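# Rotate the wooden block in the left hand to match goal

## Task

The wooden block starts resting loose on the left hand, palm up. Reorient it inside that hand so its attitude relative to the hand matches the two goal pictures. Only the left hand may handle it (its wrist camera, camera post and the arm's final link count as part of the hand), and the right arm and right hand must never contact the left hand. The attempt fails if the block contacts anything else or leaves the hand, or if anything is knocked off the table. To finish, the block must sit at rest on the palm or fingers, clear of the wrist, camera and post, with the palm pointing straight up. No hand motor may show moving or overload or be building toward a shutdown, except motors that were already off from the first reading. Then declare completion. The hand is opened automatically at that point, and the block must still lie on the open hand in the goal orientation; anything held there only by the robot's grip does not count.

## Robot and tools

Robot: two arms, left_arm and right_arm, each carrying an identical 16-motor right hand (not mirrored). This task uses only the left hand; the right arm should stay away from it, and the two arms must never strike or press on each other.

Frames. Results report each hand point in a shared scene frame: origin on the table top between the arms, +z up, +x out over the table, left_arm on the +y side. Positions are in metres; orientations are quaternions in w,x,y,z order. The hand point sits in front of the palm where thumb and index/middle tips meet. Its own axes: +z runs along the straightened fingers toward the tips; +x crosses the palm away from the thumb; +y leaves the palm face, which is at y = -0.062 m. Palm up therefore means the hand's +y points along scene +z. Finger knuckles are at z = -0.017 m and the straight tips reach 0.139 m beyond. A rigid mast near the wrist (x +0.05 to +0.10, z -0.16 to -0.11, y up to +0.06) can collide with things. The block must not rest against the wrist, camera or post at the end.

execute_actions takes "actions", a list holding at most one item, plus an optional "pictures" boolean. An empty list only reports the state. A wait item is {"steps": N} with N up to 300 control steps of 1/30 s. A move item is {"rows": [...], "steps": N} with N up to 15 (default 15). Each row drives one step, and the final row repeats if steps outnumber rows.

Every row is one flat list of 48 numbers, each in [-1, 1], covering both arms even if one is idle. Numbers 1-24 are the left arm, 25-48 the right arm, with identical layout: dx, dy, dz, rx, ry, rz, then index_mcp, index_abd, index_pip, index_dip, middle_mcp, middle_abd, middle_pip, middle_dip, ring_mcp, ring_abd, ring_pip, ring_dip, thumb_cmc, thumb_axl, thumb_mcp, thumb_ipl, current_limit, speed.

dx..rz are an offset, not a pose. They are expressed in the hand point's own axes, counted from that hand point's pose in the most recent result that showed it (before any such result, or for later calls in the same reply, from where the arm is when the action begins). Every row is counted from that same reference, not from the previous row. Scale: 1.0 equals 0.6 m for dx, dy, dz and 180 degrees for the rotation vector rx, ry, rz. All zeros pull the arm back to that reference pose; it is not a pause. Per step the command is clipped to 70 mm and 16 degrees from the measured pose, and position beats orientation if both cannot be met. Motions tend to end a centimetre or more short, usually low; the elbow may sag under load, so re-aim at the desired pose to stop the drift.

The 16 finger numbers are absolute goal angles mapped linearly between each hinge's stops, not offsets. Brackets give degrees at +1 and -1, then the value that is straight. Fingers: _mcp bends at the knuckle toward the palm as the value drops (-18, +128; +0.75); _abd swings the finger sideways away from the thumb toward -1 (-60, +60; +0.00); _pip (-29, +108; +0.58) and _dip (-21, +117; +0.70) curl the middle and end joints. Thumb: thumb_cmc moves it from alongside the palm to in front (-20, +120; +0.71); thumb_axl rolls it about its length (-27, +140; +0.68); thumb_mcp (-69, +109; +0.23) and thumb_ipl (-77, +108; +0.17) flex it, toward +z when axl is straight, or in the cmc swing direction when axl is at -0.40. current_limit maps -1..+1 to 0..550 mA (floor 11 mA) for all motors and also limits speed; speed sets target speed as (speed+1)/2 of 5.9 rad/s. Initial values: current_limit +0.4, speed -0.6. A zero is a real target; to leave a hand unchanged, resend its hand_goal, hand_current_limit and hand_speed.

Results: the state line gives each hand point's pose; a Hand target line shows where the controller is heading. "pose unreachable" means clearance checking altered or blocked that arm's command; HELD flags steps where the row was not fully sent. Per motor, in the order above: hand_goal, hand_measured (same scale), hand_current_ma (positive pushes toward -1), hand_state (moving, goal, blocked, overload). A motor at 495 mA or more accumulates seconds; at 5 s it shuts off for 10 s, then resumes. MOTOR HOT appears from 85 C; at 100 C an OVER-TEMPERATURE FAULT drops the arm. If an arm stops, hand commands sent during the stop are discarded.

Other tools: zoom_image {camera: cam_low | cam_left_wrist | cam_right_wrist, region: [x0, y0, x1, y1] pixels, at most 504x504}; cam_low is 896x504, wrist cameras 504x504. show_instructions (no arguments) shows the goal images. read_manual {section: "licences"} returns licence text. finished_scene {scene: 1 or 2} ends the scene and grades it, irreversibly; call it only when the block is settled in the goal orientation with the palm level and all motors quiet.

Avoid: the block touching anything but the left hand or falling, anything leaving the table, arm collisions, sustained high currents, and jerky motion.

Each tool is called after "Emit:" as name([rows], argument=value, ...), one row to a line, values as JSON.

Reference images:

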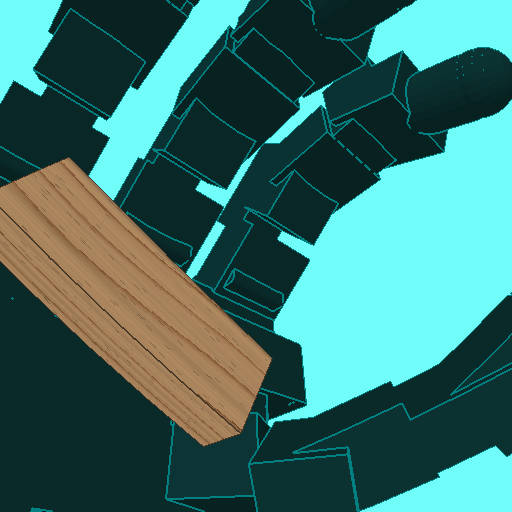

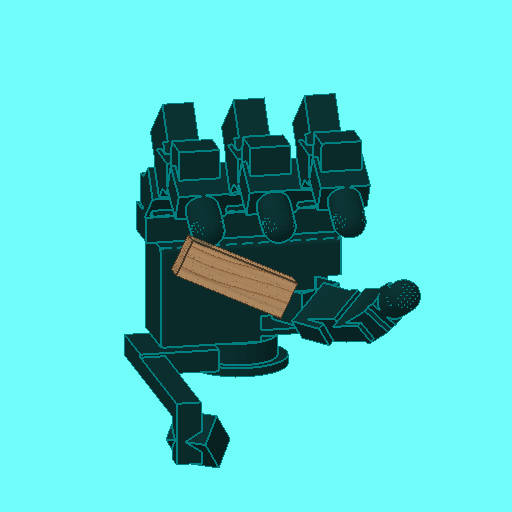

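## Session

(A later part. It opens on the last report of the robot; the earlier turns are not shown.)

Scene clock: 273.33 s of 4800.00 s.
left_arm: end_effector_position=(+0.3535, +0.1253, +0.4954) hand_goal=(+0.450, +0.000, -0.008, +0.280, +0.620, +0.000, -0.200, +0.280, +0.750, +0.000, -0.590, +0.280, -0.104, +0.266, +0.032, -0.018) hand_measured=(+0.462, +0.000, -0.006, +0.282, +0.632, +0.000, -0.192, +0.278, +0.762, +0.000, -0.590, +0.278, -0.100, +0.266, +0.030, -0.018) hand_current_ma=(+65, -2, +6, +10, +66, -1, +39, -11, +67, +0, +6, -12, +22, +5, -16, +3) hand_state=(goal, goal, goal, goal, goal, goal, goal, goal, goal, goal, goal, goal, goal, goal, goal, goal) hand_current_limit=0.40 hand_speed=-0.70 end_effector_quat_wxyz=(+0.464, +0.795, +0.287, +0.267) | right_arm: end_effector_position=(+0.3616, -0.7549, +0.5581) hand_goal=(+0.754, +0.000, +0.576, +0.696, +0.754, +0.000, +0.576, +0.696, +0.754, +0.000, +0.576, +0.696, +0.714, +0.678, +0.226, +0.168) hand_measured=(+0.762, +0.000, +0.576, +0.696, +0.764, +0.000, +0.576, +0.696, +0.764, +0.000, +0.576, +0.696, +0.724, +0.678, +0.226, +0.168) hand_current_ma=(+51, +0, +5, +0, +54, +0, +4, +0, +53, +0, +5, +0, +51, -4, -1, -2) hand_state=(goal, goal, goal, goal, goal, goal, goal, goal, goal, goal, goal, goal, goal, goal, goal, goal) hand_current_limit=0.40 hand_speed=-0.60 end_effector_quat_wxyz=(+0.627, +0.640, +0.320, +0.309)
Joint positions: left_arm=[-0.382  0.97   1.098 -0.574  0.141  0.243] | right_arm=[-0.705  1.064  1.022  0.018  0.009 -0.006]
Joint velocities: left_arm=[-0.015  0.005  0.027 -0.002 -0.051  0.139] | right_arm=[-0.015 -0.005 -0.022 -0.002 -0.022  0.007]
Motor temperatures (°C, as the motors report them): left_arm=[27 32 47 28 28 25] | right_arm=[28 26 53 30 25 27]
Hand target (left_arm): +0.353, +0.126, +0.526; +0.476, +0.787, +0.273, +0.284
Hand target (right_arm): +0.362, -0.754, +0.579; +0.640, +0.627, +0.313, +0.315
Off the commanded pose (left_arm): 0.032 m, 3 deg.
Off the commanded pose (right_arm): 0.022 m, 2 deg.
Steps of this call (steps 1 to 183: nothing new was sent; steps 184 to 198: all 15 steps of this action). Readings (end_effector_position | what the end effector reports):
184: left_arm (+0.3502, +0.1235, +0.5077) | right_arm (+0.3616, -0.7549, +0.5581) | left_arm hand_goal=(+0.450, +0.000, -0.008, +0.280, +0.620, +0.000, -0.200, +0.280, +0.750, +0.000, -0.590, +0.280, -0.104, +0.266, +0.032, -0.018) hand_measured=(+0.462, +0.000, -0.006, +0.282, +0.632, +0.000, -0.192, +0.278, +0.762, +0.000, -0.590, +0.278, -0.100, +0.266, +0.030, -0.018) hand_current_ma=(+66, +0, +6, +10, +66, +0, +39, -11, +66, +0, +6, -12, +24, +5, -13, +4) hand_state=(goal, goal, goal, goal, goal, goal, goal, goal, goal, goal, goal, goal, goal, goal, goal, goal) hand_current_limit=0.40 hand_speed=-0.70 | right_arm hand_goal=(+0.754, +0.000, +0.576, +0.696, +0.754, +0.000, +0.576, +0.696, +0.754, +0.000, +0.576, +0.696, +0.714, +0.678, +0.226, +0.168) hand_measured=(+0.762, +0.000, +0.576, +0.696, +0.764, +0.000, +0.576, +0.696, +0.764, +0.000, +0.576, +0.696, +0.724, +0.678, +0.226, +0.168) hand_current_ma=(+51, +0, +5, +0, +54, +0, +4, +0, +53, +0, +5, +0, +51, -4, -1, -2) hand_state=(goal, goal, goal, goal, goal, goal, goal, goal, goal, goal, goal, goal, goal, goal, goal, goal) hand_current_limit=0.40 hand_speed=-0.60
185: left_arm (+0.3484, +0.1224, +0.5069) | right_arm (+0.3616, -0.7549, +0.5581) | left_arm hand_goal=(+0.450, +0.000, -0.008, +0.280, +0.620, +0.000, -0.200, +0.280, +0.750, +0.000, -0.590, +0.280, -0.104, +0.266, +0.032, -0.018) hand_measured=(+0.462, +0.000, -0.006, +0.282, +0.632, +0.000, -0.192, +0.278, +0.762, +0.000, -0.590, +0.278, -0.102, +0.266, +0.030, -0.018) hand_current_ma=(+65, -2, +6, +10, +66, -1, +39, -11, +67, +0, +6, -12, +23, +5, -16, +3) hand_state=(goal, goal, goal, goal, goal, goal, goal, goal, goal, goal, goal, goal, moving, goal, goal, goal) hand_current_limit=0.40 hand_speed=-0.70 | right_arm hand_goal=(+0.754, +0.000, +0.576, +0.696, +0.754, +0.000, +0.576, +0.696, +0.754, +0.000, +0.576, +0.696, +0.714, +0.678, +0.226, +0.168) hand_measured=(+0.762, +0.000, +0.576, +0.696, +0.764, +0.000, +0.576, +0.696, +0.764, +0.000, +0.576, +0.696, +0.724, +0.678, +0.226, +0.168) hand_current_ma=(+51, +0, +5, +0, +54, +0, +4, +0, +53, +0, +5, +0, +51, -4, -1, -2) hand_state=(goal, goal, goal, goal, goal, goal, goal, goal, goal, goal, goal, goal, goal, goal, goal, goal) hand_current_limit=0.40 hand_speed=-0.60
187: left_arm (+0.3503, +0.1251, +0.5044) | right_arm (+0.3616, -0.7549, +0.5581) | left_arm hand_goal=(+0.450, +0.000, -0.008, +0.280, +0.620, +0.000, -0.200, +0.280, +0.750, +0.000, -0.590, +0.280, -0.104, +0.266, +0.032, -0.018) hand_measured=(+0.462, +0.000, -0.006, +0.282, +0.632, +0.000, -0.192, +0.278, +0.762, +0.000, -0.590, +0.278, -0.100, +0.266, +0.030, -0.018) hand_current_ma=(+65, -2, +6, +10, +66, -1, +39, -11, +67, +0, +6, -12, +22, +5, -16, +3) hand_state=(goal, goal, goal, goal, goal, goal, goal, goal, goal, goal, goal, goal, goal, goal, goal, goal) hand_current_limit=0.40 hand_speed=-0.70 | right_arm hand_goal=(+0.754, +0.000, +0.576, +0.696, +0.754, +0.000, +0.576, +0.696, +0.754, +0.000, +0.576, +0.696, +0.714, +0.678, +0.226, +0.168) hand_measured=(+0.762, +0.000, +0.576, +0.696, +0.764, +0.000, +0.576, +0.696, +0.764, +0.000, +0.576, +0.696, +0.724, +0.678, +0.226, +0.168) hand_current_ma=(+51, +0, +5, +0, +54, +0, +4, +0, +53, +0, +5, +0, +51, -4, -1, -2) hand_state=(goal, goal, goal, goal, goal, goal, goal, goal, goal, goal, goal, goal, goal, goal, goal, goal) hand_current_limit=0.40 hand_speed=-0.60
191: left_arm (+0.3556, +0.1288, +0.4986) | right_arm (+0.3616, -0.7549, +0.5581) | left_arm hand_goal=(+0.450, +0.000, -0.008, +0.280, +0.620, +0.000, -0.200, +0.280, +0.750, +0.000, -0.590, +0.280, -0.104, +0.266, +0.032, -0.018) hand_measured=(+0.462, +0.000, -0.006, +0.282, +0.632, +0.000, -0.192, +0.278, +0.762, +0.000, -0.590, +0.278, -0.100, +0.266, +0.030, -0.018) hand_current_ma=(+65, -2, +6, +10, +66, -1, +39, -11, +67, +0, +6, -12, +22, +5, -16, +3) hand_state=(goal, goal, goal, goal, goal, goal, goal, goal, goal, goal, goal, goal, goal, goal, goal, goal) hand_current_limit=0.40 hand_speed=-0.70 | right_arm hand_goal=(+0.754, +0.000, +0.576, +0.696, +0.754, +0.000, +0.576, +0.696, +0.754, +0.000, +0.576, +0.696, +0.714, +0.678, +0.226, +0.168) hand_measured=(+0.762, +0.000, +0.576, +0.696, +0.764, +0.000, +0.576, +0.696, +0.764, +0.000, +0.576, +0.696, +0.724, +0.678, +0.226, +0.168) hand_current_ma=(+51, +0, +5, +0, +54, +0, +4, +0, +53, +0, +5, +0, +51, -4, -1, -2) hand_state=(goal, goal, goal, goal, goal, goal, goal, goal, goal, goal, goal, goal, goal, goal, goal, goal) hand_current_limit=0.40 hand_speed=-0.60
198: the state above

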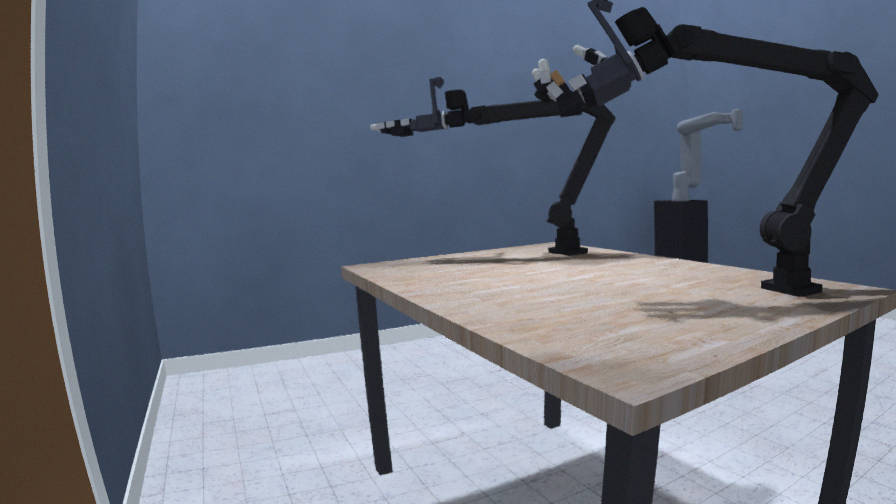

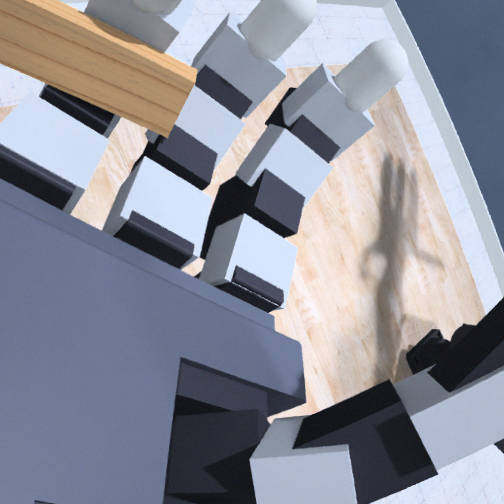

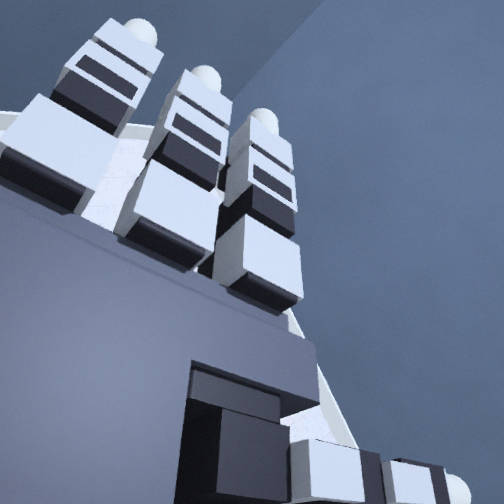

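Emit:
execute_actions([
  {"rows": [[0, 0.045, -0.02, -0.01, 0, 0.06, 0.45, 0, -0.008, 0.28, 0.75, 0, -0.591, 0.28, 0.75, 0, -0.591, 0.28, -0.104, 0.266, 0.032, -0.018, 0.4, -0.7, 0, 0.036, 0, -0.013, 0, 0, 0.754, 0, 0.576, 0.696, 0.754, 0, 0.576, 0.696, 0.754, 0, 0.576, 0.696, 0.714, 0.678, 0.226, 0.168, 0.4, -0.6]], "steps": 15},
], pictures=false)

Emit:
execute_actions([
  {"steps": 25},
])

Scene clock: 315.67 s of 4800.00 s.
left_arm: end_effector_position=(+0.3470, +0.1207, +0.4877) hand_goal=(+0.450, +0.000, -0.008, +0.280, +0.750, +0.000, -0.590, +0.280, +0.750, +0.000, -0.590, +0.280, -0.104, +0.266, +0.032, -0.018) hand_measured=(+0.462, +0.000, -0.006, +0.282, +0.758, +0.000, -0.496, +0.278, +0.762, +0.000, -0.590, +0.278, -0.100, +0.266, +0.030, -0.018) hand_current_ma=(+65, -2, +6, +10, +42, -1, +67, -11, +68, +0, +6, -12, +26, +5, -18, +3) hand_state=(goal, goal, goal, goal, goal, goal, moving, goal, goal, goal, goal, goal, goal, goal, goal, goal) hand_current_limit=0.40 hand_speed=-0.70 end_effector_quat_wxyz=(+0.436, +0.822, +0.217, +0.294) | right_arm: end_effector_position=(+0.3616, -0.7549, +0.5581) hand_goal=(+0.754, +0.000, +0.576, +0.696, +0.754, +0.000, +0.576, +0.696, +0.754, +0.000, +0.576, +0.696, +0.714, +0.678, +0.226, +0.168) hand_measured=(+0.762, +0.000, +0.576, +0.696, +0.764, +0.000, +0.576, +0.696, +0.764, +0.000, +0.576, +0.696, +0.724, +0.678, +0.226, +0.168) hand_current_ma=(+51, +0, +5, +0, +54, +0, +4, +0, +53, +0, +5, +0, +51, -4, -1, -2) hand_state=(goal, goal, goal, goal, goal, goal, goal, goal, goal, goal, goal, goal, goal, goal, goal, goal) hand_current_limit=0.40 hand_speed=-0.60 end_effector_quat_wxyz=(+0.627, +0.640, +0.320, +0.309)
Joint positions: left_arm=[-0.358  0.983  1.115 -0.604  0.177  0.423] | right_arm=[-0.705  1.064  1.022  0.018  0.009 -0.006]
Joint velocities: left_arm=[-0.015  0.005  0.002 -0.007  0.007  0.037] | right_arm=[ 0.005  0.005 -0.002 -0.002 -0.007 -0.007]
Motor temperatures (°C, as the motors report them): left_arm=[27 32 54 28 29 25] | right_arm=[28 26 55 30 25 27]
Hand target (left_arm): +0.349, +0.123, +0.524; +0.449, +0.811, +0.207, +0.314
Hand target (right_arm): +0.362, -0.754, +0.579; +0.640, +0.627, +0.313, +0.315
Off the commanded pose (left_arm): 0.037 m, 3 deg.
Off the commanded pose (right_arm): 0.022 m, 2 deg.
Steps of this call (steps 1 to 1255: nothing new was sent; steps 1256 to 1270: all 15 steps of this action). Readings (end_effector_position | what the end effector reports):
1256: left_arm (+0.3508, +0.1233, +0.4943) | right_arm (+0.3616, -0.7549, +0.5581) | left_arm hand_goal=(+0.450, +0.000, -0.008, +0.280, +0.750, +0.000, -0.590, +0.280, +0.750, +0.000, -0.590, +0.280, -0.104, +0.266, +0.032, -0.018) hand_measured=(+0.462, +0.000, -0.006, +0.282, +0.632, +0.000, -0.192, +0.278, +0.762, +0.000, -0.590, +0.278, -0.100, +0.266, +0.030, -0.018) hand_current_ma=(+65, -2, +6, +10, +66, -1, +39, -11, +67, +0, +6, -12, +22, +5, -16, +3) hand_state=(goal, goal, goal, goal, moving, goal, moving, goal, goal, goal, goal, goal, goal, goal, goal, goal) hand_current_limit=0.40 hand_speed=-0.70 | right_arm hand_goal=(+0.754, +0.000, +0.576, +0.696, +0.754, +0.000, +0.576, +0.696, +0.754, +0.000, +0.576, +0.696, +0.714, +0.678, +0.226, +0.168) hand_measured=(+0.762, +0.000, +0.576, +0.696, +0.764, +0.000, +0.576, +0.696, +0.764, +0.000, +0.576, +0.696, +0.724, +0.678, +0.226, +0.168) hand_current_ma=(+51, +0, +5, +0, +54, +0, +4, +0, +53, +0, +5, +0, +51, -4, -1, -2) hand_state=(goal, goal, goal, goal, goal, goal, goal, goal, goal, goal, goal, goal, goal, goal, goal, goal) hand_current_limit=0.40 hand_speed=-0.60
1257: left_arm (+0.3489, +0.1222, +0.4934) | right_arm (+0.3616, -0.7549, +0.5581) | left_arm hand_goal=(+0.450, +0.000, -0.008, +0.280, +0.750, +0.000, -0.590, +0.280, +0.750, +0.000, -0.590, +0.280, -0.104, +0.266, +0.032, -0.018) hand_measured=(+0.462, +0.000, -0.006, +0.282, +0.632, +0.000, -0.192, +0.278, +0.762, +0.000, -0.590, +0.278, -0.100, +0.266, +0.030, -0.018) hand_current_ma=(+65, -2, +6, +10, +15, -1, +82, -11, +68, +0, +6, -12, +25, +5, -18, +3) hand_state=(goal, goal, goal, goal, moving, goal, moving, goal, goal, goal, goal, goal, goal, goal, goal, goal) hand_current_limit=0.40 hand_speed=-0.70 | right_arm hand_goal=(+0.754, +0.000, +0.576, +0.696, +0.754, +0.000, +0.576, +0.696, +0.754, +0.000, +0.576, +0.696, +0.714, +0.678, +0.226, +0.168) hand_measured=(+0.762, +0.000, +0.576, +0.696, +0.764, +0.000, +0.576, +0.696, +0.764, +0.000, +0.576, +0.696, +0.724, +0.678, +0.226, +0.168) hand_current_ma=(+51, +0, +5, +0, +54, +0, +4, +0, +53, +0, +5, +0, +51, -4, -1, -2) hand_state=(goal, goal, goal, goal, goal, goal, goal, goal, goal, goal, goal, goal, goal, goal, goal, goal) hand_current_limit=0.40 hand_speed=-0.60
1259: left_arm (+0.3481, +0.1219, +0.4918) | right_arm (+0.3616, -0.7549, +0.5581) | left_arm hand_goal=(+0.450, +0.000, -0.008, +0.280, +0.750, +0.000, -0.590, +0.280, +0.750, +0.000, -0.590, +0.280, -0.104, +0.266, +0.032, -0.018) hand_measured=(+0.462, +0.000, -0.006, +0.282, +0.660, +0.000, -0.226, +0.278, +0.762, +0.000, -0.590, +0.278, -0.100, +0.266, +0.030, -0.018) hand_current_ma=(+65, -2, +6, +10, +8, -1, +72, -11, +68, +0, +6, -12, +27, +5, -18, +3) hand_state=(goal, goal, goal, goal, moving, goal, moving, goal, goal, goal, goal, goal, goal, goal, goal, goal) hand_current_limit=0.40 hand_speed=-0.70 | right_arm hand_goal=(+0.754, +0.000, +0.576, +0.696, +0.754, +0.000, +0.576, +0.696, +0.754, +0.000, +0.576, +0.696, +0.714, +0.678, +0.226, +0.168) hand_measured=(+0.762, +0.000, +0.576, +0.696, +0.764, +0.000, +0.576, +0.696, +0.764, +0.000, +0.576, +0.696, +0.724, +0.678, +0.226, +0.168) hand_current_ma=(+51, +0, +5, +0, +54, +0, +4, +0, +53, +0, +5, +0, +51, -4, -1, -2) hand_state=(goal, goal, goal, goal, goal, goal, goal, goal, goal, goal, goal, goal, goal, goal, goal, goal) hand_current_limit=0.40 hand_speed=-0.60
1263: left_arm (+0.3491, +0.1220, +0.4897) | right_arm (+0.3616, -0.7549, +0.5581) | left_arm hand_goal=(+0.450, +0.000, -0.008, +0.280, +0.750, +0.000, -0.590, +0.280, +0.750, +0.000, -0.590, +0.280, -0.104, +0.266, +0.032, -0.018) hand_measured=(+0.462, +0.000, -0.006, +0.282, +0.746, +0.000, -0.324, +0.278, +0.762, +0.000, -0.590, +0.278, -0.100, +0.266, +0.030, -0.018) hand_current_ma=(+65, -2, +6, +10, +55, -1, +73, -11, +68, +0, +6, -12, +26, +5, -18, +3) hand_state=(goal, goal, goal, goal, moving, goal, moving, goal, goal, goal, goal, goal, goal, goal, goal, goal) hand_current_limit=0.40 hand_speed=-0.70 | right_arm hand_goal=(+0.754, +0.000, +0.576, +0.696, +0.754, +0.000, +0.576, +0.696, +0.754, +0.000, +0.576, +0.696, +0.714, +0.678, +0.226, +0.168) hand_measured=(+0.762, +0.000, +0.576, +0.696, +0.764, +0.000, +0.576, +0.696, +0.764, +0.000, +0.576, +0.696, +0.724, +0.678, +0.226, +0.168) hand_current_ma=(+51, +0, +5, +0, +54, +0, +4, +0, +53, +0, +5, +0, +51, -4, -1, -2) hand_state=(goal, goal, goal, goal, goal, goal, goal, goal, goal, goal, goal, goal, goal, goal, goal, goal) hand_current_limit=0.40 hand_speed=-0.60
1270: the state above

Scene clock: 316.50 s of 4800.00 s.
left_arm: end_effector_position=(+0.3465, +0.1204, +0.4873) hand_goal=(+0.450, +0.000, -0.008, +0.280, +0.750, +0.000, -0.590, +0.280, +0.750, +0.000, -0.590, +0.280, -0.104, +0.266, +0.032, -0.018) hand_measured=(+0.462, +0.000, -0.006, +0.282, +0.758, +0.000, -0.584, +0.278, +0.762, +0.000, -0.590, +0.278, -0.100, +0.266, +0.030, -0.018) hand_current_ma=(+65, -2, +6, +10, +42, -1, +34, -11, +68, +0, +6, -12, +26, +5, -18, +3) hand_state=(goal, goal, goal, goal, goal, goal, goal, goal, goal, goal, goal, goal, goal, goal, goal, goal) hand_current_limit=0.40 hand_speed=-0.70 end_effector_quat_wxyz=(+0.435, +0.823, +0.214, +0.295) | right_arm: end_effector_position=(+0.3616, -0.7549, +0.5581) hand_goal=(+0.754, +0.000, +0.576, +0.696, +0.754, +0.000, +0.576, +0.696, +0.754, +0.000, +0.576, +0.696, +0.714, +0.678, +0.226, +0.168) hand_measured=(+0.762, +0.000, +0.576, +0.696, +0.764, +0.000, +0.576, +0.696, +0.764, +0.000, +0.576, +0.696, +0.724, +0.678, +0.226, +0.168) hand_current_ma=(+51, +0, +5, +0, +54, +0, +4, +0, +53, +0, +5, +0, +51, -4, -1, -2) hand_state=(goal, goal, goal, goal, goal, goal, goal, goal, goal, goal, goal, goal, goal, goal, goal, goal) hand_current_limit=0.40 hand_speed=-0.60 end_effector_quat_wxyz=(+0.627, +0.640, +0.320, +0.309)
Joint positions: left_arm=[-0.358  0.983  1.115 -0.604  0.177  0.431] | right_arm=[-0.705  1.064  1.022  0.018  0.009 -0.006]
Joint velocities: left_arm=[ 0.015  0.005  0.012 -0.012 -0.037 -0.066] | right_arm=[-0.005 -0.005 -0.017 -0.002 -0.037 -0.007]
Motor temperatures (°C, as the motors report them): left_arm=[27 32 54 28 29 25] | right_arm=[28 26 55 30 25 27]
Hand target (left_arm): +0.349, +0.123, +0.524; +0.449, +0.811, +0.207, +0.314
Hand target (right_arm): +0.362, -0.754, +0.579; +0.640, +0.627, +0.313, +0.315
Off the commanded pose (left_arm): 0.038 m, 3 deg.
Off the commanded pose (right_arm): 0.022 m, 2 deg.
Steps of this call (steps 1 to 25: nothing new was sent). Readings (end_effector_position | what the end effector reports):
1: left_arm (+0.3469, +0.1206, +0.4876) | right_arm (+0.3616, -0.7549, +0.5581) | left_arm hand_goal=(+0.450, +0.000, -0.008, +0.280, +0.750, +0.000, -0.590, +0.280, +0.750, +0.000, -0.590, +0.280, -0.104, +0.266, +0.032, -0.018) hand_measured=(+0.462, +0.000, -0.006, +0.282, +0.758, +0.000, -0.522, +0.278, +0.762, +0.000, -0.590, +0.278, -0.100, +0.266, +0.030, -0.018) hand_current_ma=(+65, -2, +6, +10, +42, -1, +67, -11, +68, +0, +6, -12, +26, +5, -18, +3) hand_state=(goal, goal, goal, goal, goal, goal, moving, goal, goal, goal, goal, goal, goal, goal, goal, goal) hand_current_limit=0.40 hand_speed=-0.70 | right_arm hand_goal=(+0.754, +0.000, +0.576, +0.696, +0.754, +0.000, +0.576, +0.696, +0.754, +0.000, +0.576, +0.696, +0.714, +0.678, +0.226, +0.168) hand_measured=(+0.762, +0.000, +0.576, +0.696, +0.764, +0.000, +0.576, +0.696, +0.764, +0.000, +0.576, +0.696, +0.724, +0.678, +0.226, +0.168) hand_current_ma=(+51, +0, +5, +0, +54, +0, +4, +0, +53, +0, +5, +0, +51, -4, -1, -2) hand_state=(goal, goal, goal, goal, goal, goal, goal, goal, goal, goal, goal, goal, goal, goal, goal, goal) hand_current_limit=0.40 hand_speed=-0.60
2: left_arm (+0.3468, +0.1206, +0.4875) | right_arm (+0.3616, -0.7549, +0.5581) | left_arm hand_goal=(+0.450, +0.000, -0.008, +0.280, +0.750, +0.000, -0.590, +0.280, +0.750, +0.000, -0.590, +0.280, -0.104, +0.266, +0.032, -0.018) hand_measured=(+0.462, +0.000, -0.006, +0.282, +0.758, +0.000, -0.546, +0.278, +0.762, +0.000, -0.590, +0.278, -0.100, +0.266, +0.030, -0.018) hand_current_ma=(+65, -2, +6, +10, +42, -1, +58, -11, +68, +0, +6, -12, +26, +5, -18, +3) hand_state=(goal, goal, goal, goal, goal, goal, moving, goal, goal, goal, goal, goal, goal, goal, goal, goal) hand_current_limit=0.40 hand_speed=-0.70 | right_arm hand_goal=(+0.754, +0.000, +0.576, +0.696, +0.754, +0.000, +0.576, +0.696, +0.754, +0.000, +0.576, +0.696, +0.714, +0.678, +0.226, +0.168) hand_measured=(+0.762, +0.000, +0.576, +0.696, +0.764, +0.000, +0.576, +0.696, +0.764, +0.000, +0.576, +0.696, +0.724, +0.678, +0.226, +0.168) hand_current_ma=(+51, +0, +5, +0, +54, +0, +4, +0, +53, +0, +5, +0, +51, -4, -1, -2) hand_state=(goal, goal, goal, goal, goal, goal, goal, goal, goal, goal, goal, goal, goal, goal, goal, goal) hand_current_limit=0.40 hand_speed=-0.60
4: left_arm (+0.3467, +0.1205, +0.4874) | right_arm (+0.3616, -0.7549, +0.5581) | left_arm hand_goal=(+0.450, +0.000, -0.008, +0.280, +0.750, +0.000, -0.590, +0.280, +0.750, +0.000, -0.590, +0.280, -0.104, +0.266, +0.032, -0.018) hand_measured=(+0.462, +0.000, -0.006, +0.282, +0.758, +0.000, -0.578, +0.278, +0.762, +0.000, -0.590, +0.278, -0.100, +0.266, +0.030, -0.018) hand_current_ma=(+65, -2, +6, +10, +42, -1, +26, -11, +68, +0, +6, -12, +26, +5, -18, +3) hand_state=(goal, goal, goal, goal, goal, goal, moving, goal, goal, goal, goal, goal, goal, goal, goal, goal) hand_current_limit=0.40 hand_speed=-0.70 | right_arm hand_goal=(+0.754, +0.000, +0.576, +0.696, +0.754, +0.000, +0.576, +0.696, +0.754, +0.000, +0.576, +0.696, +0.714, +0.678, +0.226, +0.168) hand_measured=(+0.762, +0.000, +0.576, +0.696, +0.764, +0.000, +0.576, +0.696, +0.764, +0.000, +0.576, +0.696, +0.724, +0.678, +0.226, +0.168) hand_current_ma=(+51, +0, +5, +0, +54, +0, +4, +0, +53, +0, +5, +0, +51, -4, -1, -2) hand_state=(goal, goal, goal, goal, goal, goal, goal, goal, goal, goal, goal, goal, goal, goal, goal, goal) hand_current_limit=0.40 hand_speed=-0.60
8: left_arm (+0.3466, +0.1204, +0.4874) | right_arm (+0.3616, -0.7549, +0.5581) | left_arm hand_goal=(+0.450, +0.000, -0.008, +0.280, +0.750, +0.000, -0.590, +0.280, +0.750, +0.000, -0.590, +0.280, -0.104, +0.266, +0.032, -0.018) hand_measured=(+0.462, +0.000, -0.006, +0.282, +0.758, +0.000, -0.584, +0.278, +0.762, +0.000, -0.590, +0.278, -0.100, +0.266, +0.030, -0.018) hand_current_ma=(+65, -2, +6, +10, +42, -1, +35, -11, +68, +0, +6, -12, +26, +5, -18, +3) hand_state=(goal, goal, goal, goal, goal, goal, goal, goal, goal, goal, goal, goal, goal, goal, goal, goal) hand_current_limit=0.40 hand_speed=-0.70 | right_arm hand_goal=(+0.754, +0.000, +0.576, +0.696, +0.754, +0.000, +0.576, +0.696, +0.754, +0.000, +0.576, +0.696, +0.714, +0.678, +0.226, +0.168) hand_measured=(+0.762, +0.000, +0.576, +0.696, +0.764, +0.000, +0.576, +0.696, +0.764, +0.000, +0.576, +0.696, +0.724, +0.678, +0.226, +0.168) hand_current_ma=(+51, +0, +5, +0, +54, +0, +4, +0, +53, +0, +5, +0, +51, -4, -1, -2) hand_state=(goal, goal, goal, goal, goal, goal, goal, goal, goal, goal, goal, goal, goal, goal, goal, goal) hand_current_limit=0.40 hand_speed=-0.60
25: the state above

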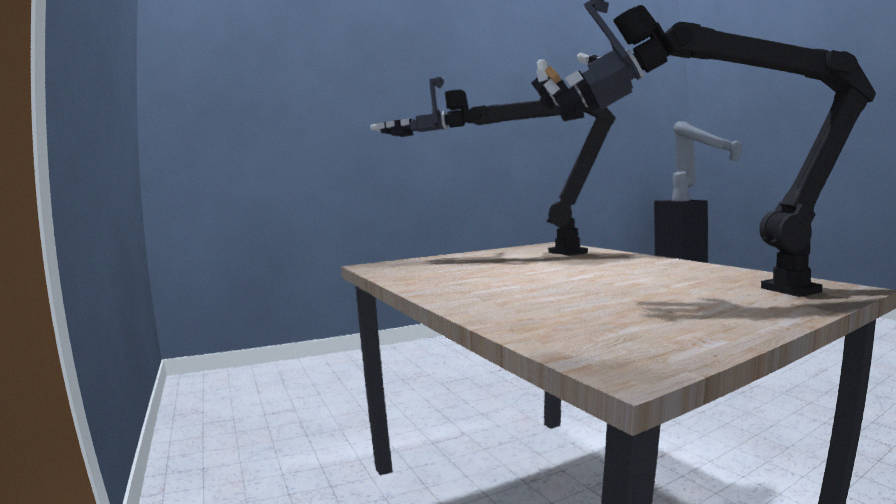

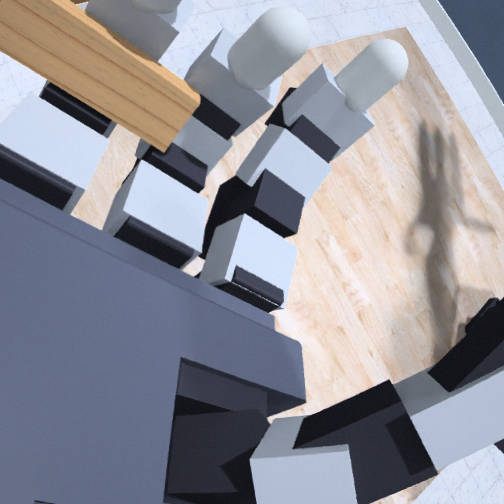

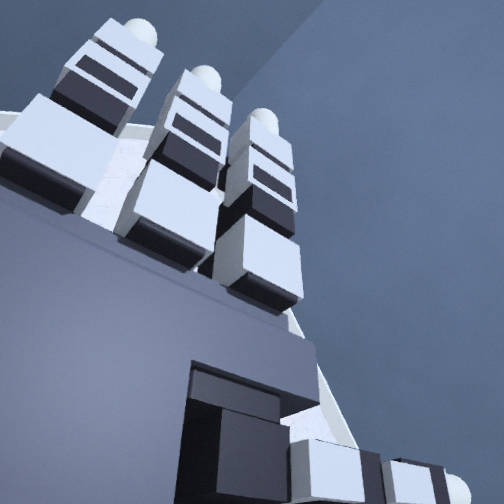

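Emit:
execute_actions([
  {"rows": [[0, 0.05, -0.02, -0.01, 0, 0.0, 0.45, 0, -0.008, 0.28, 0.75, 0, -0.591, 0.28, 0.75, 0, -0.81, -0.754, -0.104, 0.266, 0.032, -0.018, 0.4, -0.6, 0, 0.036, 0, -0.013, 0, 0, 0.754, 0, 0.576, 0.696, 0.754, 0, 0.576, 0.696, 0.754, 0, 0.576, 0.696, 0.714, 0.678, 0.226, 0.168, 0.4, -0.6]], "steps": 15},
], pictures=false)

Emit:
execute_actions([
  {"steps": 30},
])

Scene clock: 322.73 s of 4800.00 s.
left_arm: end_effector_position=(+0.3422, +0.1158, +0.4832) hand_goal=(+0.450, +0.000, -0.008, +0.280, +0.750, +0.000, -0.590, +0.280, +0.750, +0.000, -0.810, -0.754, -0.104, +0.266, +0.032, -0.018) hand_measured=(+0.462, +0.000, -0.006, +0.282, +0.758, +0.000, -0.584, +0.278, +0.762, +0.000, -0.804, -0.084, -0.100, +0.266, +0.030, -0.018) hand_current_ma=(+65, -2, +6, +10, +42, -1, +34, -11, +68, +0, +32, +63, +26, +5, -18, +3) hand_state=(goal, goal, goal, goal, goal, goal, goal, goal, goal, goal, goal, moving, goal, goal, goal, goal) hand_current_limit=0.40 hand_speed=-0.60 end_effector_quat_wxyz=(+0.432, +0.828, +0.214, +0.287) | right_arm: end_effector_position=(+0.3616, -0.7549, +0.5581) hand_goal=(+0.754, +0.000, +0.576, +0.696, +0.754, +0.000, +0.576, +0.696, +0.754, +0.000, +0.576, +0.696, +0.714, +0.678, +0.226, +0.168) hand_measured=(+0.762, +0.000, +0.576, +0.696, +0.764, +0.000, +0.576, +0.696, +0.764, +0.000, +0.576, +0.696, +0.724, +0.678, +0.226, +0.168) hand_current_ma=(+51, +0, +5, +0, +54, +0, +4, +0, +53, +0, +5, +0, +51, -4, -1, -2) hand_state=(goal, goal, goal, goal, goal, goal, goal, goal, goal, goal, goal, goal, goal, goal, goal, goal) hand_current_limit=0.40 hand_speed=-0.60 end_effector_quat_wxyz=(+0.627, +0.640, +0.320, +0.309)
Joint positions: left_arm=[-0.374  0.983  1.115 -0.622  0.171  0.423] | right_arm=[-0.705  1.064  1.022  0.018  0.009 -0.006]
Joint velocities: left_arm=[-0.005 -0.005 -0.012  0.002  0.022 -0.125] | right_arm=[ 0.005  0.015  0.007 -0.027 -0.022 -0.037]
Motor temperatures (°C, as the motors report them): left_arm=[27 32 55 28 29 25] | right_arm=[28 26 55 30 25 27]
Hand target (left_arm): +0.340, +0.113, +0.517; +0.448, +0.816, +0.210, +0.298
Hand target (right_arm): +0.362, -0.754, +0.579; +0.640, +0.627, +0.313, +0.315
Off the commanded pose (left_arm): 0.035 m, 3 deg.
Off the commanded pose (right_arm): 0.022 m, 2 deg.
Steps of this call (steps 1 to 172: nothing new was sent; steps 173 to 187: all 15 steps of this action). Readings (end_effector_position | what the end effector reports):
173: left_arm (+0.3466, +0.1204, +0.4865) | right_arm (+0.3616, -0.7549, +0.5581) | left_arm hand_goal=(+0.450, +0.000, -0.008, +0.280, +0.750, +0.000, -0.590, +0.280, +0.750, +0.000, -0.810, -0.754, -0.104, +0.266, +0.032, -0.018) hand_measured=(+0.462, +0.000, -0.006, +0.282, +0.758, +0.000, -0.584, +0.278, +0.762, +0.000, -0.590, +0.278, -0.100, +0.266, +0.030, -0.018) hand_current_ma=(+65, -2, +6, +10, +42, -1, +34, -11, +68, +0, +6, -12, +26, +5, -18, +3) hand_state=(goal, goal, goal, goal, goal, goal, goal, goal, goal, goal, moving, moving, goal, goal, goal, goal) hand_current_limit=0.40 hand_speed=-0.60 | right_arm hand_goal=(+0.754, +0.000, +0.576, +0.696, +0.754, +0.000, +0.576, +0.696, +0.754, +0.000, +0.576, +0.696, +0.714, +0.678, +0.226, +0.168) hand_measured=(+0.762, +0.000, +0.576, +0.696, +0.764, +0.000, +0.576, +0.696, +0.764, +0.000, +0.576, +0.696, +0.724, +0.678, +0.226, +0.168) hand_current_ma=(+51, +0, +5, +0, +54, +0, +4, +0, +53, +0, +5, +0, +51, -4, -1, -2) hand_state=(goal, goal, goal, goal, goal, goal, goal, goal, goal, goal, goal, goal, goal, goal, goal, goal) hand_current_limit=0.40 hand_speed=-0.60
174: left_arm (+0.3462, +0.1200, +0.4855) | right_arm (+0.3616, -0.7549, +0.5581) | left_arm hand_goal=(+0.450, +0.000, -0.008, +0.280, +0.750, +0.000, -0.590, +0.280, +0.750, +0.000, -0.810, -0.754, -0.104, +0.266, +0.032, -0.018) hand_measured=(+0.462, +0.000, -0.006, +0.282, +0.758, +0.000, -0.584, +0.278, +0.762, +0.000, -0.590, +0.278, -0.100, +0.266, +0.030, -0.018) hand_current_ma=(+65, -2, +6, +10, +42, -1, +34, -11, +68, +0, +81, +61, +26, +5, -18, +3) hand_state=(goal, goal, goal, goal, goal, goal, goal, goal, goal, goal, moving, moving, goal, goal, goal, goal) hand_current_limit=0.40 hand_speed=-0.60 | right_arm hand_goal=(+0.754, +0.000, +0.576, +0.696, +0.754, +0.000, +0.576, +0.696, +0.754, +0.000, +0.576, +0.696, +0.714, +0.678, +0.226, +0.168) hand_measured=(+0.762, +0.000, +0.576, +0.696, +0.764, +0.000, +0.576, +0.696, +0.764, +0.000, +0.576, +0.696, +0.724, +0.678, +0.226, +0.168) hand_current_ma=(+51, +0, +5, +0, +54, +0, +4, +0, +53, +0, +5, +0, +51, -4, -1, -2) hand_state=(goal, goal, goal, goal, goal, goal, goal, goal, goal, goal, goal, goal, goal, goal, goal, goal) hand_current_limit=0.40 hand_speed=-0.60
176: left_arm (+0.3442, +0.1180, +0.4838) | right_arm (+0.3616, -0.7549, +0.5581) | left_arm hand_goal=(+0.450, +0.000, -0.008, +0.280, +0.750, +0.000, -0.590, +0.280, +0.750, +0.000, -0.810, -0.754, -0.104, +0.266, +0.032, -0.018) hand_measured=(+0.462, +0.000, -0.006, +0.282, +0.758, +0.000, -0.584, +0.278, +0.762, +0.000, -0.630, +0.236, -0.100, +0.266, +0.030, -0.018) hand_current_ma=(+65, -2, +6, +10, +42, -1, +34, -11, +68, +0, +61, +44, +26, +5, -18, +3) hand_state=(goal, goal, goal, goal, goal, goal, goal, goal, goal, goal, moving, moving, goal, goal, goal, goal) hand_current_limit=0.40 hand_speed=-0.60 | right_arm hand_goal=(+0.754, +0.000, +0.576, +0.696, +0.754, +0.000, +0.576, +0.696, +0.754, +0.000, +0.576, +0.696, +0.714, +0.678, +0.226, +0.168) hand_measured=(+0.762, +0.000, +0.576, +0.696, +0.764, +0.000, +0.576, +0.696, +0.764, +0.000, +0.576, +0.696, +0.724, +0.678, +0.226, +0.168) hand_current_ma=(+51, +0, +5, +0, +54, +0, +4, +0, +53, +0, +5, +0, +51, -4, -1, -2) hand_state=(goal, goal, goal, goal, goal, goal, goal, goal, goal, goal, goal, goal, goal, goal, goal, goal) hand_current_limit=0.40 hand_speed=-0.60
180: left_arm (+0.3420, +0.1157, +0.4831) | right_arm (+0.3616, -0.7549, +0.5581) | left_arm hand_goal=(+0.450, +0.000, -0.008, +0.280, +0.750, +0.000, -0.590, +0.280, +0.750, +0.000, -0.810, -0.754, -0.104, +0.266, +0.032, -0.018) hand_measured=(+0.462, +0.000, -0.006, +0.282, +0.758, +0.000, -0.584, +0.278, +0.762, +0.000, -0.738, +0.120, -0.100, +0.266, +0.030, -0.018) hand_current_ma=(+65, -2, +6, +10, +42, -1, +34, -11, +68, +0, +68, +48, +26, +5, -18, +3) hand_state=(goal, goal, goal, goal, goal, goal, goal, goal, goal, goal, moving, moving, goal, goal, goal, goal) hand_current_limit=0.40 hand_speed=-0.60 | right_arm hand_goal=(+0.754, +0.000, +0.576, +0.696, +0.754, +0.000, +0.576, +0.696, +0.754, +0.000, +0.576, +0.696, +0.714, +0.678, +0.226, +0.168) hand_measured=(+0.762, +0.000, +0.576, +0.696, +0.764, +0.000, +0.576, +0.696, +0.764, +0.000, +0.576, +0.696, +0.724, +0.678, +0.226, +0.168) hand_current_ma=(+51, +0, +5, +0, +54, +0, +4, +0, +53, +0, +5, +0, +51, -4, -1, -2) hand_state=(goal, goal, goal, goal, goal, goal, goal, goal, goal, goal, goal, goal, goal, goal, goal, goal) hand_current_limit=0.40 hand_speed=-0.60
187: the state above

Scene clock: 323.73 s of 4800.00 s.
left_arm: end_effector_position=(+0.3422, +0.1158, +0.4832) hand_goal=(+0.450, +0.000, -0.008, +0.280, +0.750, +0.000, -0.590, +0.280, +0.750, +0.000, -0.810, -0.754, -0.104, +0.266, +0.032, -0.018) hand_measured=(+0.462, +0.000, -0.006, +0.282, +0.760, +0.000, -0.584, +0.278, +0.762, +0.000, -0.774, -0.156, -0.100, +0.266, +0.030, -0.018) hand_current_ma=(+65, -2, +6, +10, +55, -1, +34, -11, +68, +0, +215, +385, +26, +5, -18, +3) hand_state=(goal, goal, goal, goal, goal, goal, goal, goal, goal, goal, blocked, blocked, goal, goal, goal, goal) hand_current_limit=0.40 hand_speed=-0.60 end_effector_quat_wxyz=(+0.432, +0.828, +0.214, +0.287) | right_arm: end_effector_position=(+0.3616, -0.7549, +0.5581) hand_goal=(+0.754, +0.000, +0.576, +0.696, +0.754, +0.000, +0.576, +0.696, +0.754, +0.000, +0.576, +0.696, +0.714, +0.678, +0.226, +0.168) hand_measured=(+0.762, +0.000, +0.576, +0.696, +0.764, +0.000, +0.576, +0.696, +0.764, +0.000, +0.576, +0.696, +0.724, +0.678, +0.226, +0.168) hand_current_ma=(+51, +0, +5, +0, +54, +0, +4, +0, +53, +0, +5, +0, +51, -4, -1, -2) hand_state=(goal, goal, goal, goal, goal, goal, goal, goal, goal, goal, goal, goal, goal, goal, goal, goal) hand_current_limit=0.40 hand_speed=-0.60 end_effector_quat_wxyz=(+0.627, +0.640, +0.320, +0.309)
Joint positions: left_arm=[-0.374  0.983  1.115 -0.622  0.171  0.423] | right_arm=[-0.705  1.064  1.022  0.018  0.009 -0.006]
Joint velocities: left_arm=[ 0.015 -0.015 -0.002  0.002  0.125  0.037] | right_arm=[-0.005  0.005  0.007  0.007 -0.037 -0.037]
Motor temperatures (°C, as the motors report them): left_arm=[27 32 55 28 29 25] | right_arm=[28 26 55 30 25 27]
Hand target (left_arm): +0.340, +0.113, +0.517; +0.448, +0.816, +0.210, +0.299
Hand target (right_arm): +0.362, -0.754, +0.579; +0.640, +0.627, +0.313, +0.315
Off the commanded pose (left_arm): 0.035 m, 3 deg.
Off the commanded pose (right_arm): 0.022 m, 2 deg.
Steps of this call (steps 1 to 30: nothing new was sent). Readings (end_effector_position | what the end effector reports):
1: left_arm (+0.3422, +0.1158, +0.4832) | right_arm (+0.3616, -0.7549, +0.5581) | left_arm hand_goal=(+0.450, +0.000, -0.008, +0.280, +0.750, +0.000, -0.590, +0.280, +0.750, +0.000, -0.810, -0.754, -0.104, +0.266, +0.032, -0.018) hand_measured=(+0.462, +0.000, -0.006, +0.282, +0.758, +0.000, -0.584, +0.278, +0.762, +0.000, -0.802, -0.108, -0.100, +0.266, +0.030, -0.018) hand_current_ma=(+65, -2, +6, +10, +49, -1, +34, -11, +68, +0, +83, +192, +26, +5, -18, +3) hand_state=(goal, goal, goal, goal, moving, goal, goal, goal, goal, goal, moving, moving, goal, goal, goal, goal) hand_current_limit=0.40 hand_speed=-0.60 | right_arm hand_goal=(+0.754, +0.000, +0.576, +0.696, +0.754, +0.000, +0.576, +0.696, +0.754, +0.000, +0.576, +0.696, +0.714, +0.678, +0.226, +0.168) hand_measured=(+0.762, +0.000, +0.576, +0.696, +0.764, +0.000, +0.576, +0.696, +0.764, +0.000, +0.576, +0.696, +0.724, +0.678, +0.226, +0.168) hand_current_ma=(+51, +0, +5, +0, +54, +0, +4, +0, +53, +0, +5, +0, +51, -4, -1, -2) hand_state=(goal, goal, goal, goal, goal, goal, goal, goal, goal, goal, goal, goal, goal, goal, goal, goal) hand_current_limit=0.40 hand_speed=-0.60
2: left_arm (+0.3422, +0.1158, +0.4832) | right_arm (+0.3616, -0.7549, +0.5581) | left_arm hand_goal=(+0.450, +0.000, -0.008, +0.280, +0.750, +0.000, -0.590, +0.280, +0.750, +0.000, -0.810, -0.754, -0.104, +0.266, +0.032, -0.018) hand_measured=(+0.462, +0.000, -0.006, +0.282, +0.758, +0.000, -0.584, +0.278, +0.762, +0.000, -0.796, -0.122, -0.100, +0.266, +0.030, -0.018) hand_current_ma=(+65, -2, +6, +10, +53, -1, +34, -11, +68, +0, +136, +267, +26, +5, -18, +3) hand_state=(goal, goal, goal, goal, moving, goal, goal, goal, goal, goal, moving, moving, goal, goal, goal, goal) hand_current_limit=0.40 hand_speed=-0.60 | right_arm hand_goal=(+0.754, +0.000, +0.576, +0.696, +0.754, +0.000, +0.576, +0.696, +0.754, +0.000, +0.576, +0.696, +0.714, +0.678, +0.226, +0.168) hand_measured=(+0.762, +0.000, +0.576, +0.696, +0.764, +0.000, +0.576, +0.696, +0.764, +0.000, +0.576, +0.696, +0.724, +0.678, +0.226, +0.168) hand_current_ma=(+51, +0, +5, +0, +54, +0, +4, +0, +53, +0, +5, +0, +51, -4, -1, -2) hand_state=(goal, goal, goal, goal, goal, goal, goal, goal, goal, goal, goal, goal, goal, goal, goal, goal) hand_current_limit=0.40 hand_speed=-0.60
4: left_arm (+0.3422, +0.1158, +0.4832) | right_arm (+0.3616, -0.7549, +0.5581) | left_arm hand_goal=(+0.450, +0.000, -0.008, +0.280, +0.750, +0.000, -0.590, +0.280, +0.750, +0.000, -0.810, -0.754, -0.104, +0.266, +0.032, -0.018) hand_measured=(+0.462, +0.000, -0.006, +0.282, +0.760, +0.000, -0.584, +0.278, +0.762, +0.000, -0.786, -0.140, -0.100, +0.266, +0.030, -0.018) hand_current_ma=(+65, -2, +6, +10, +54, -1, +34, -11, +68, +0, +180, +332, +26, +5, -18, +3) hand_state=(goal, goal, goal, goal, goal, goal, goal, goal, goal, goal, moving, moving, goal, goal, goal, goal) hand_current_limit=0.40 hand_speed=-0.60 | right_arm hand_goal=(+0.754, +0.000, +0.576, +0.696, +0.754, +0.000, +0.576, +0.696, +0.754, +0.000, +0.576, +0.696, +0.714, +0.678, +0.226, +0.168) hand_measured=(+0.762, +0.000, +0.576, +0.696, +0.764, +0.000, +0.576, +0.696, +0.764, +0.000, +0.576, +0.696, +0.724, +0.678, +0.226, +0.168) hand_current_ma=(+51, +0, +5, +0, +54, +0, +4, +0, +53, +0, +5, +0, +51, -4, -1, -2) hand_state=(goal, goal, goal, goal, goal, goal, goal, goal, goal, goal, goal, goal, goal, goal, goal, goal) hand_current_limit=0.40 hand_speed=-0.60
8: left_arm (+0.3422, +0.1158, +0.4832) | right_arm (+0.3616, -0.7549, +0.5581) | left_arm hand_goal=(+0.450, +0.000, -0.008, +0.280, +0.750, +0.000, -0.590, +0.280, +0.750, +0.000, -0.810, -0.754, -0.104, +0.266, +0.032, -0.018) hand_measured=(+0.462, +0.000, -0.006, +0.282, +0.760, +0.000, -0.584, +0.278, +0.762, +0.000, -0.776, -0.152, -0.100, +0.266, +0.030, -0.018) hand_current_ma=(+65, -2, +6, +10, +55, -1, +34, -11, +68, +0, +207, +372, +26, +5, -18, +3) hand_state=(goal, goal, goal, goal, goal, goal, goal, goal, goal, goal, moving, moving, goal, goal, goal, goal) hand_current_limit=0.40 hand_speed=-0.60 | right_arm hand_goal=(+0.754, +0.000, +0.576, +0.696, +0.754, +0.000, +0.576, +0.696, +0.754, +0.000, +0.576, +0.696, +0.714, +0.678, +0.226, +0.168) hand_measured=(+0.762, +0.000, +0.576, +0.696, +0.764, +0.000, +0.576, +0.696, +0.764, +0.000, +0.576, +0.696, +0.724, +0.678, +0.226, +0.168) hand_current_ma=(+51, +0, +5, +0, +54, +0, +4, +0, +53, +0, +5, +0, +51, -4, -1, -2) hand_state=(goal, goal, goal, goal, goal, goal, goal, goal, goal, goal, goal, goal, goal, goal, goal, goal) hand_current_limit=0.40 hand_speed=-0.60
30: the state above

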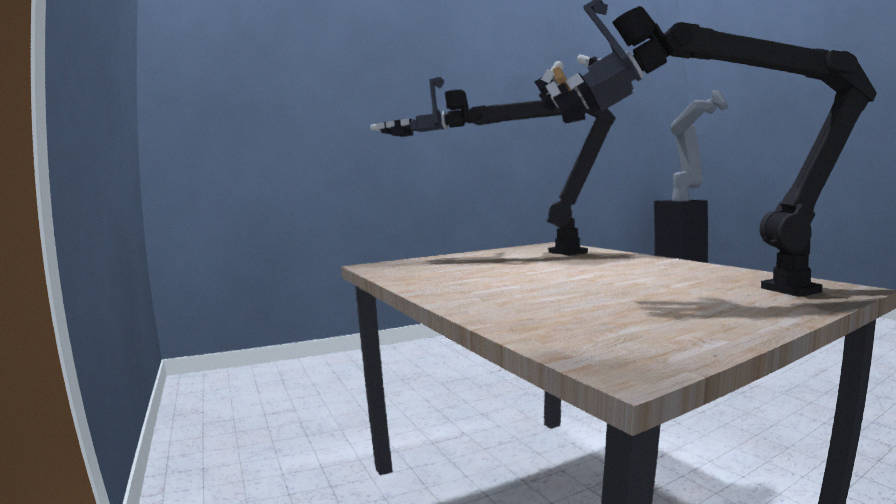

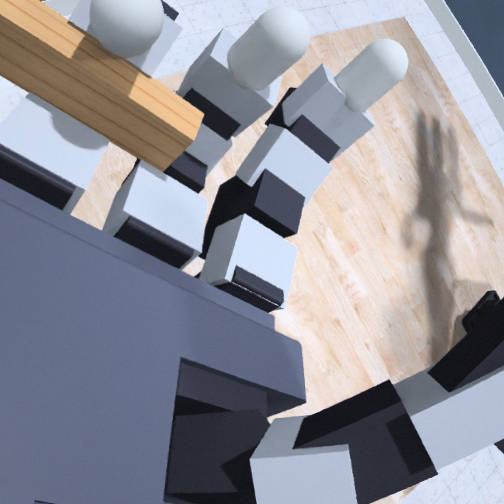

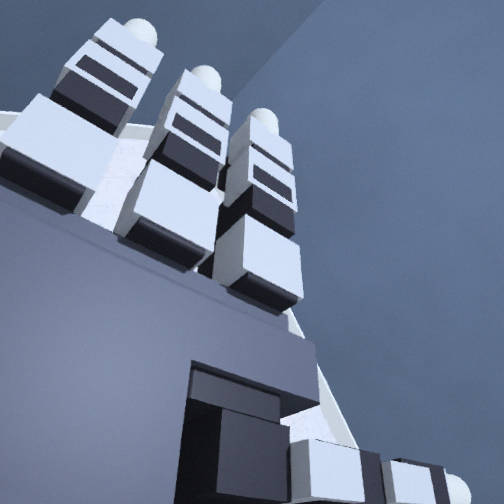

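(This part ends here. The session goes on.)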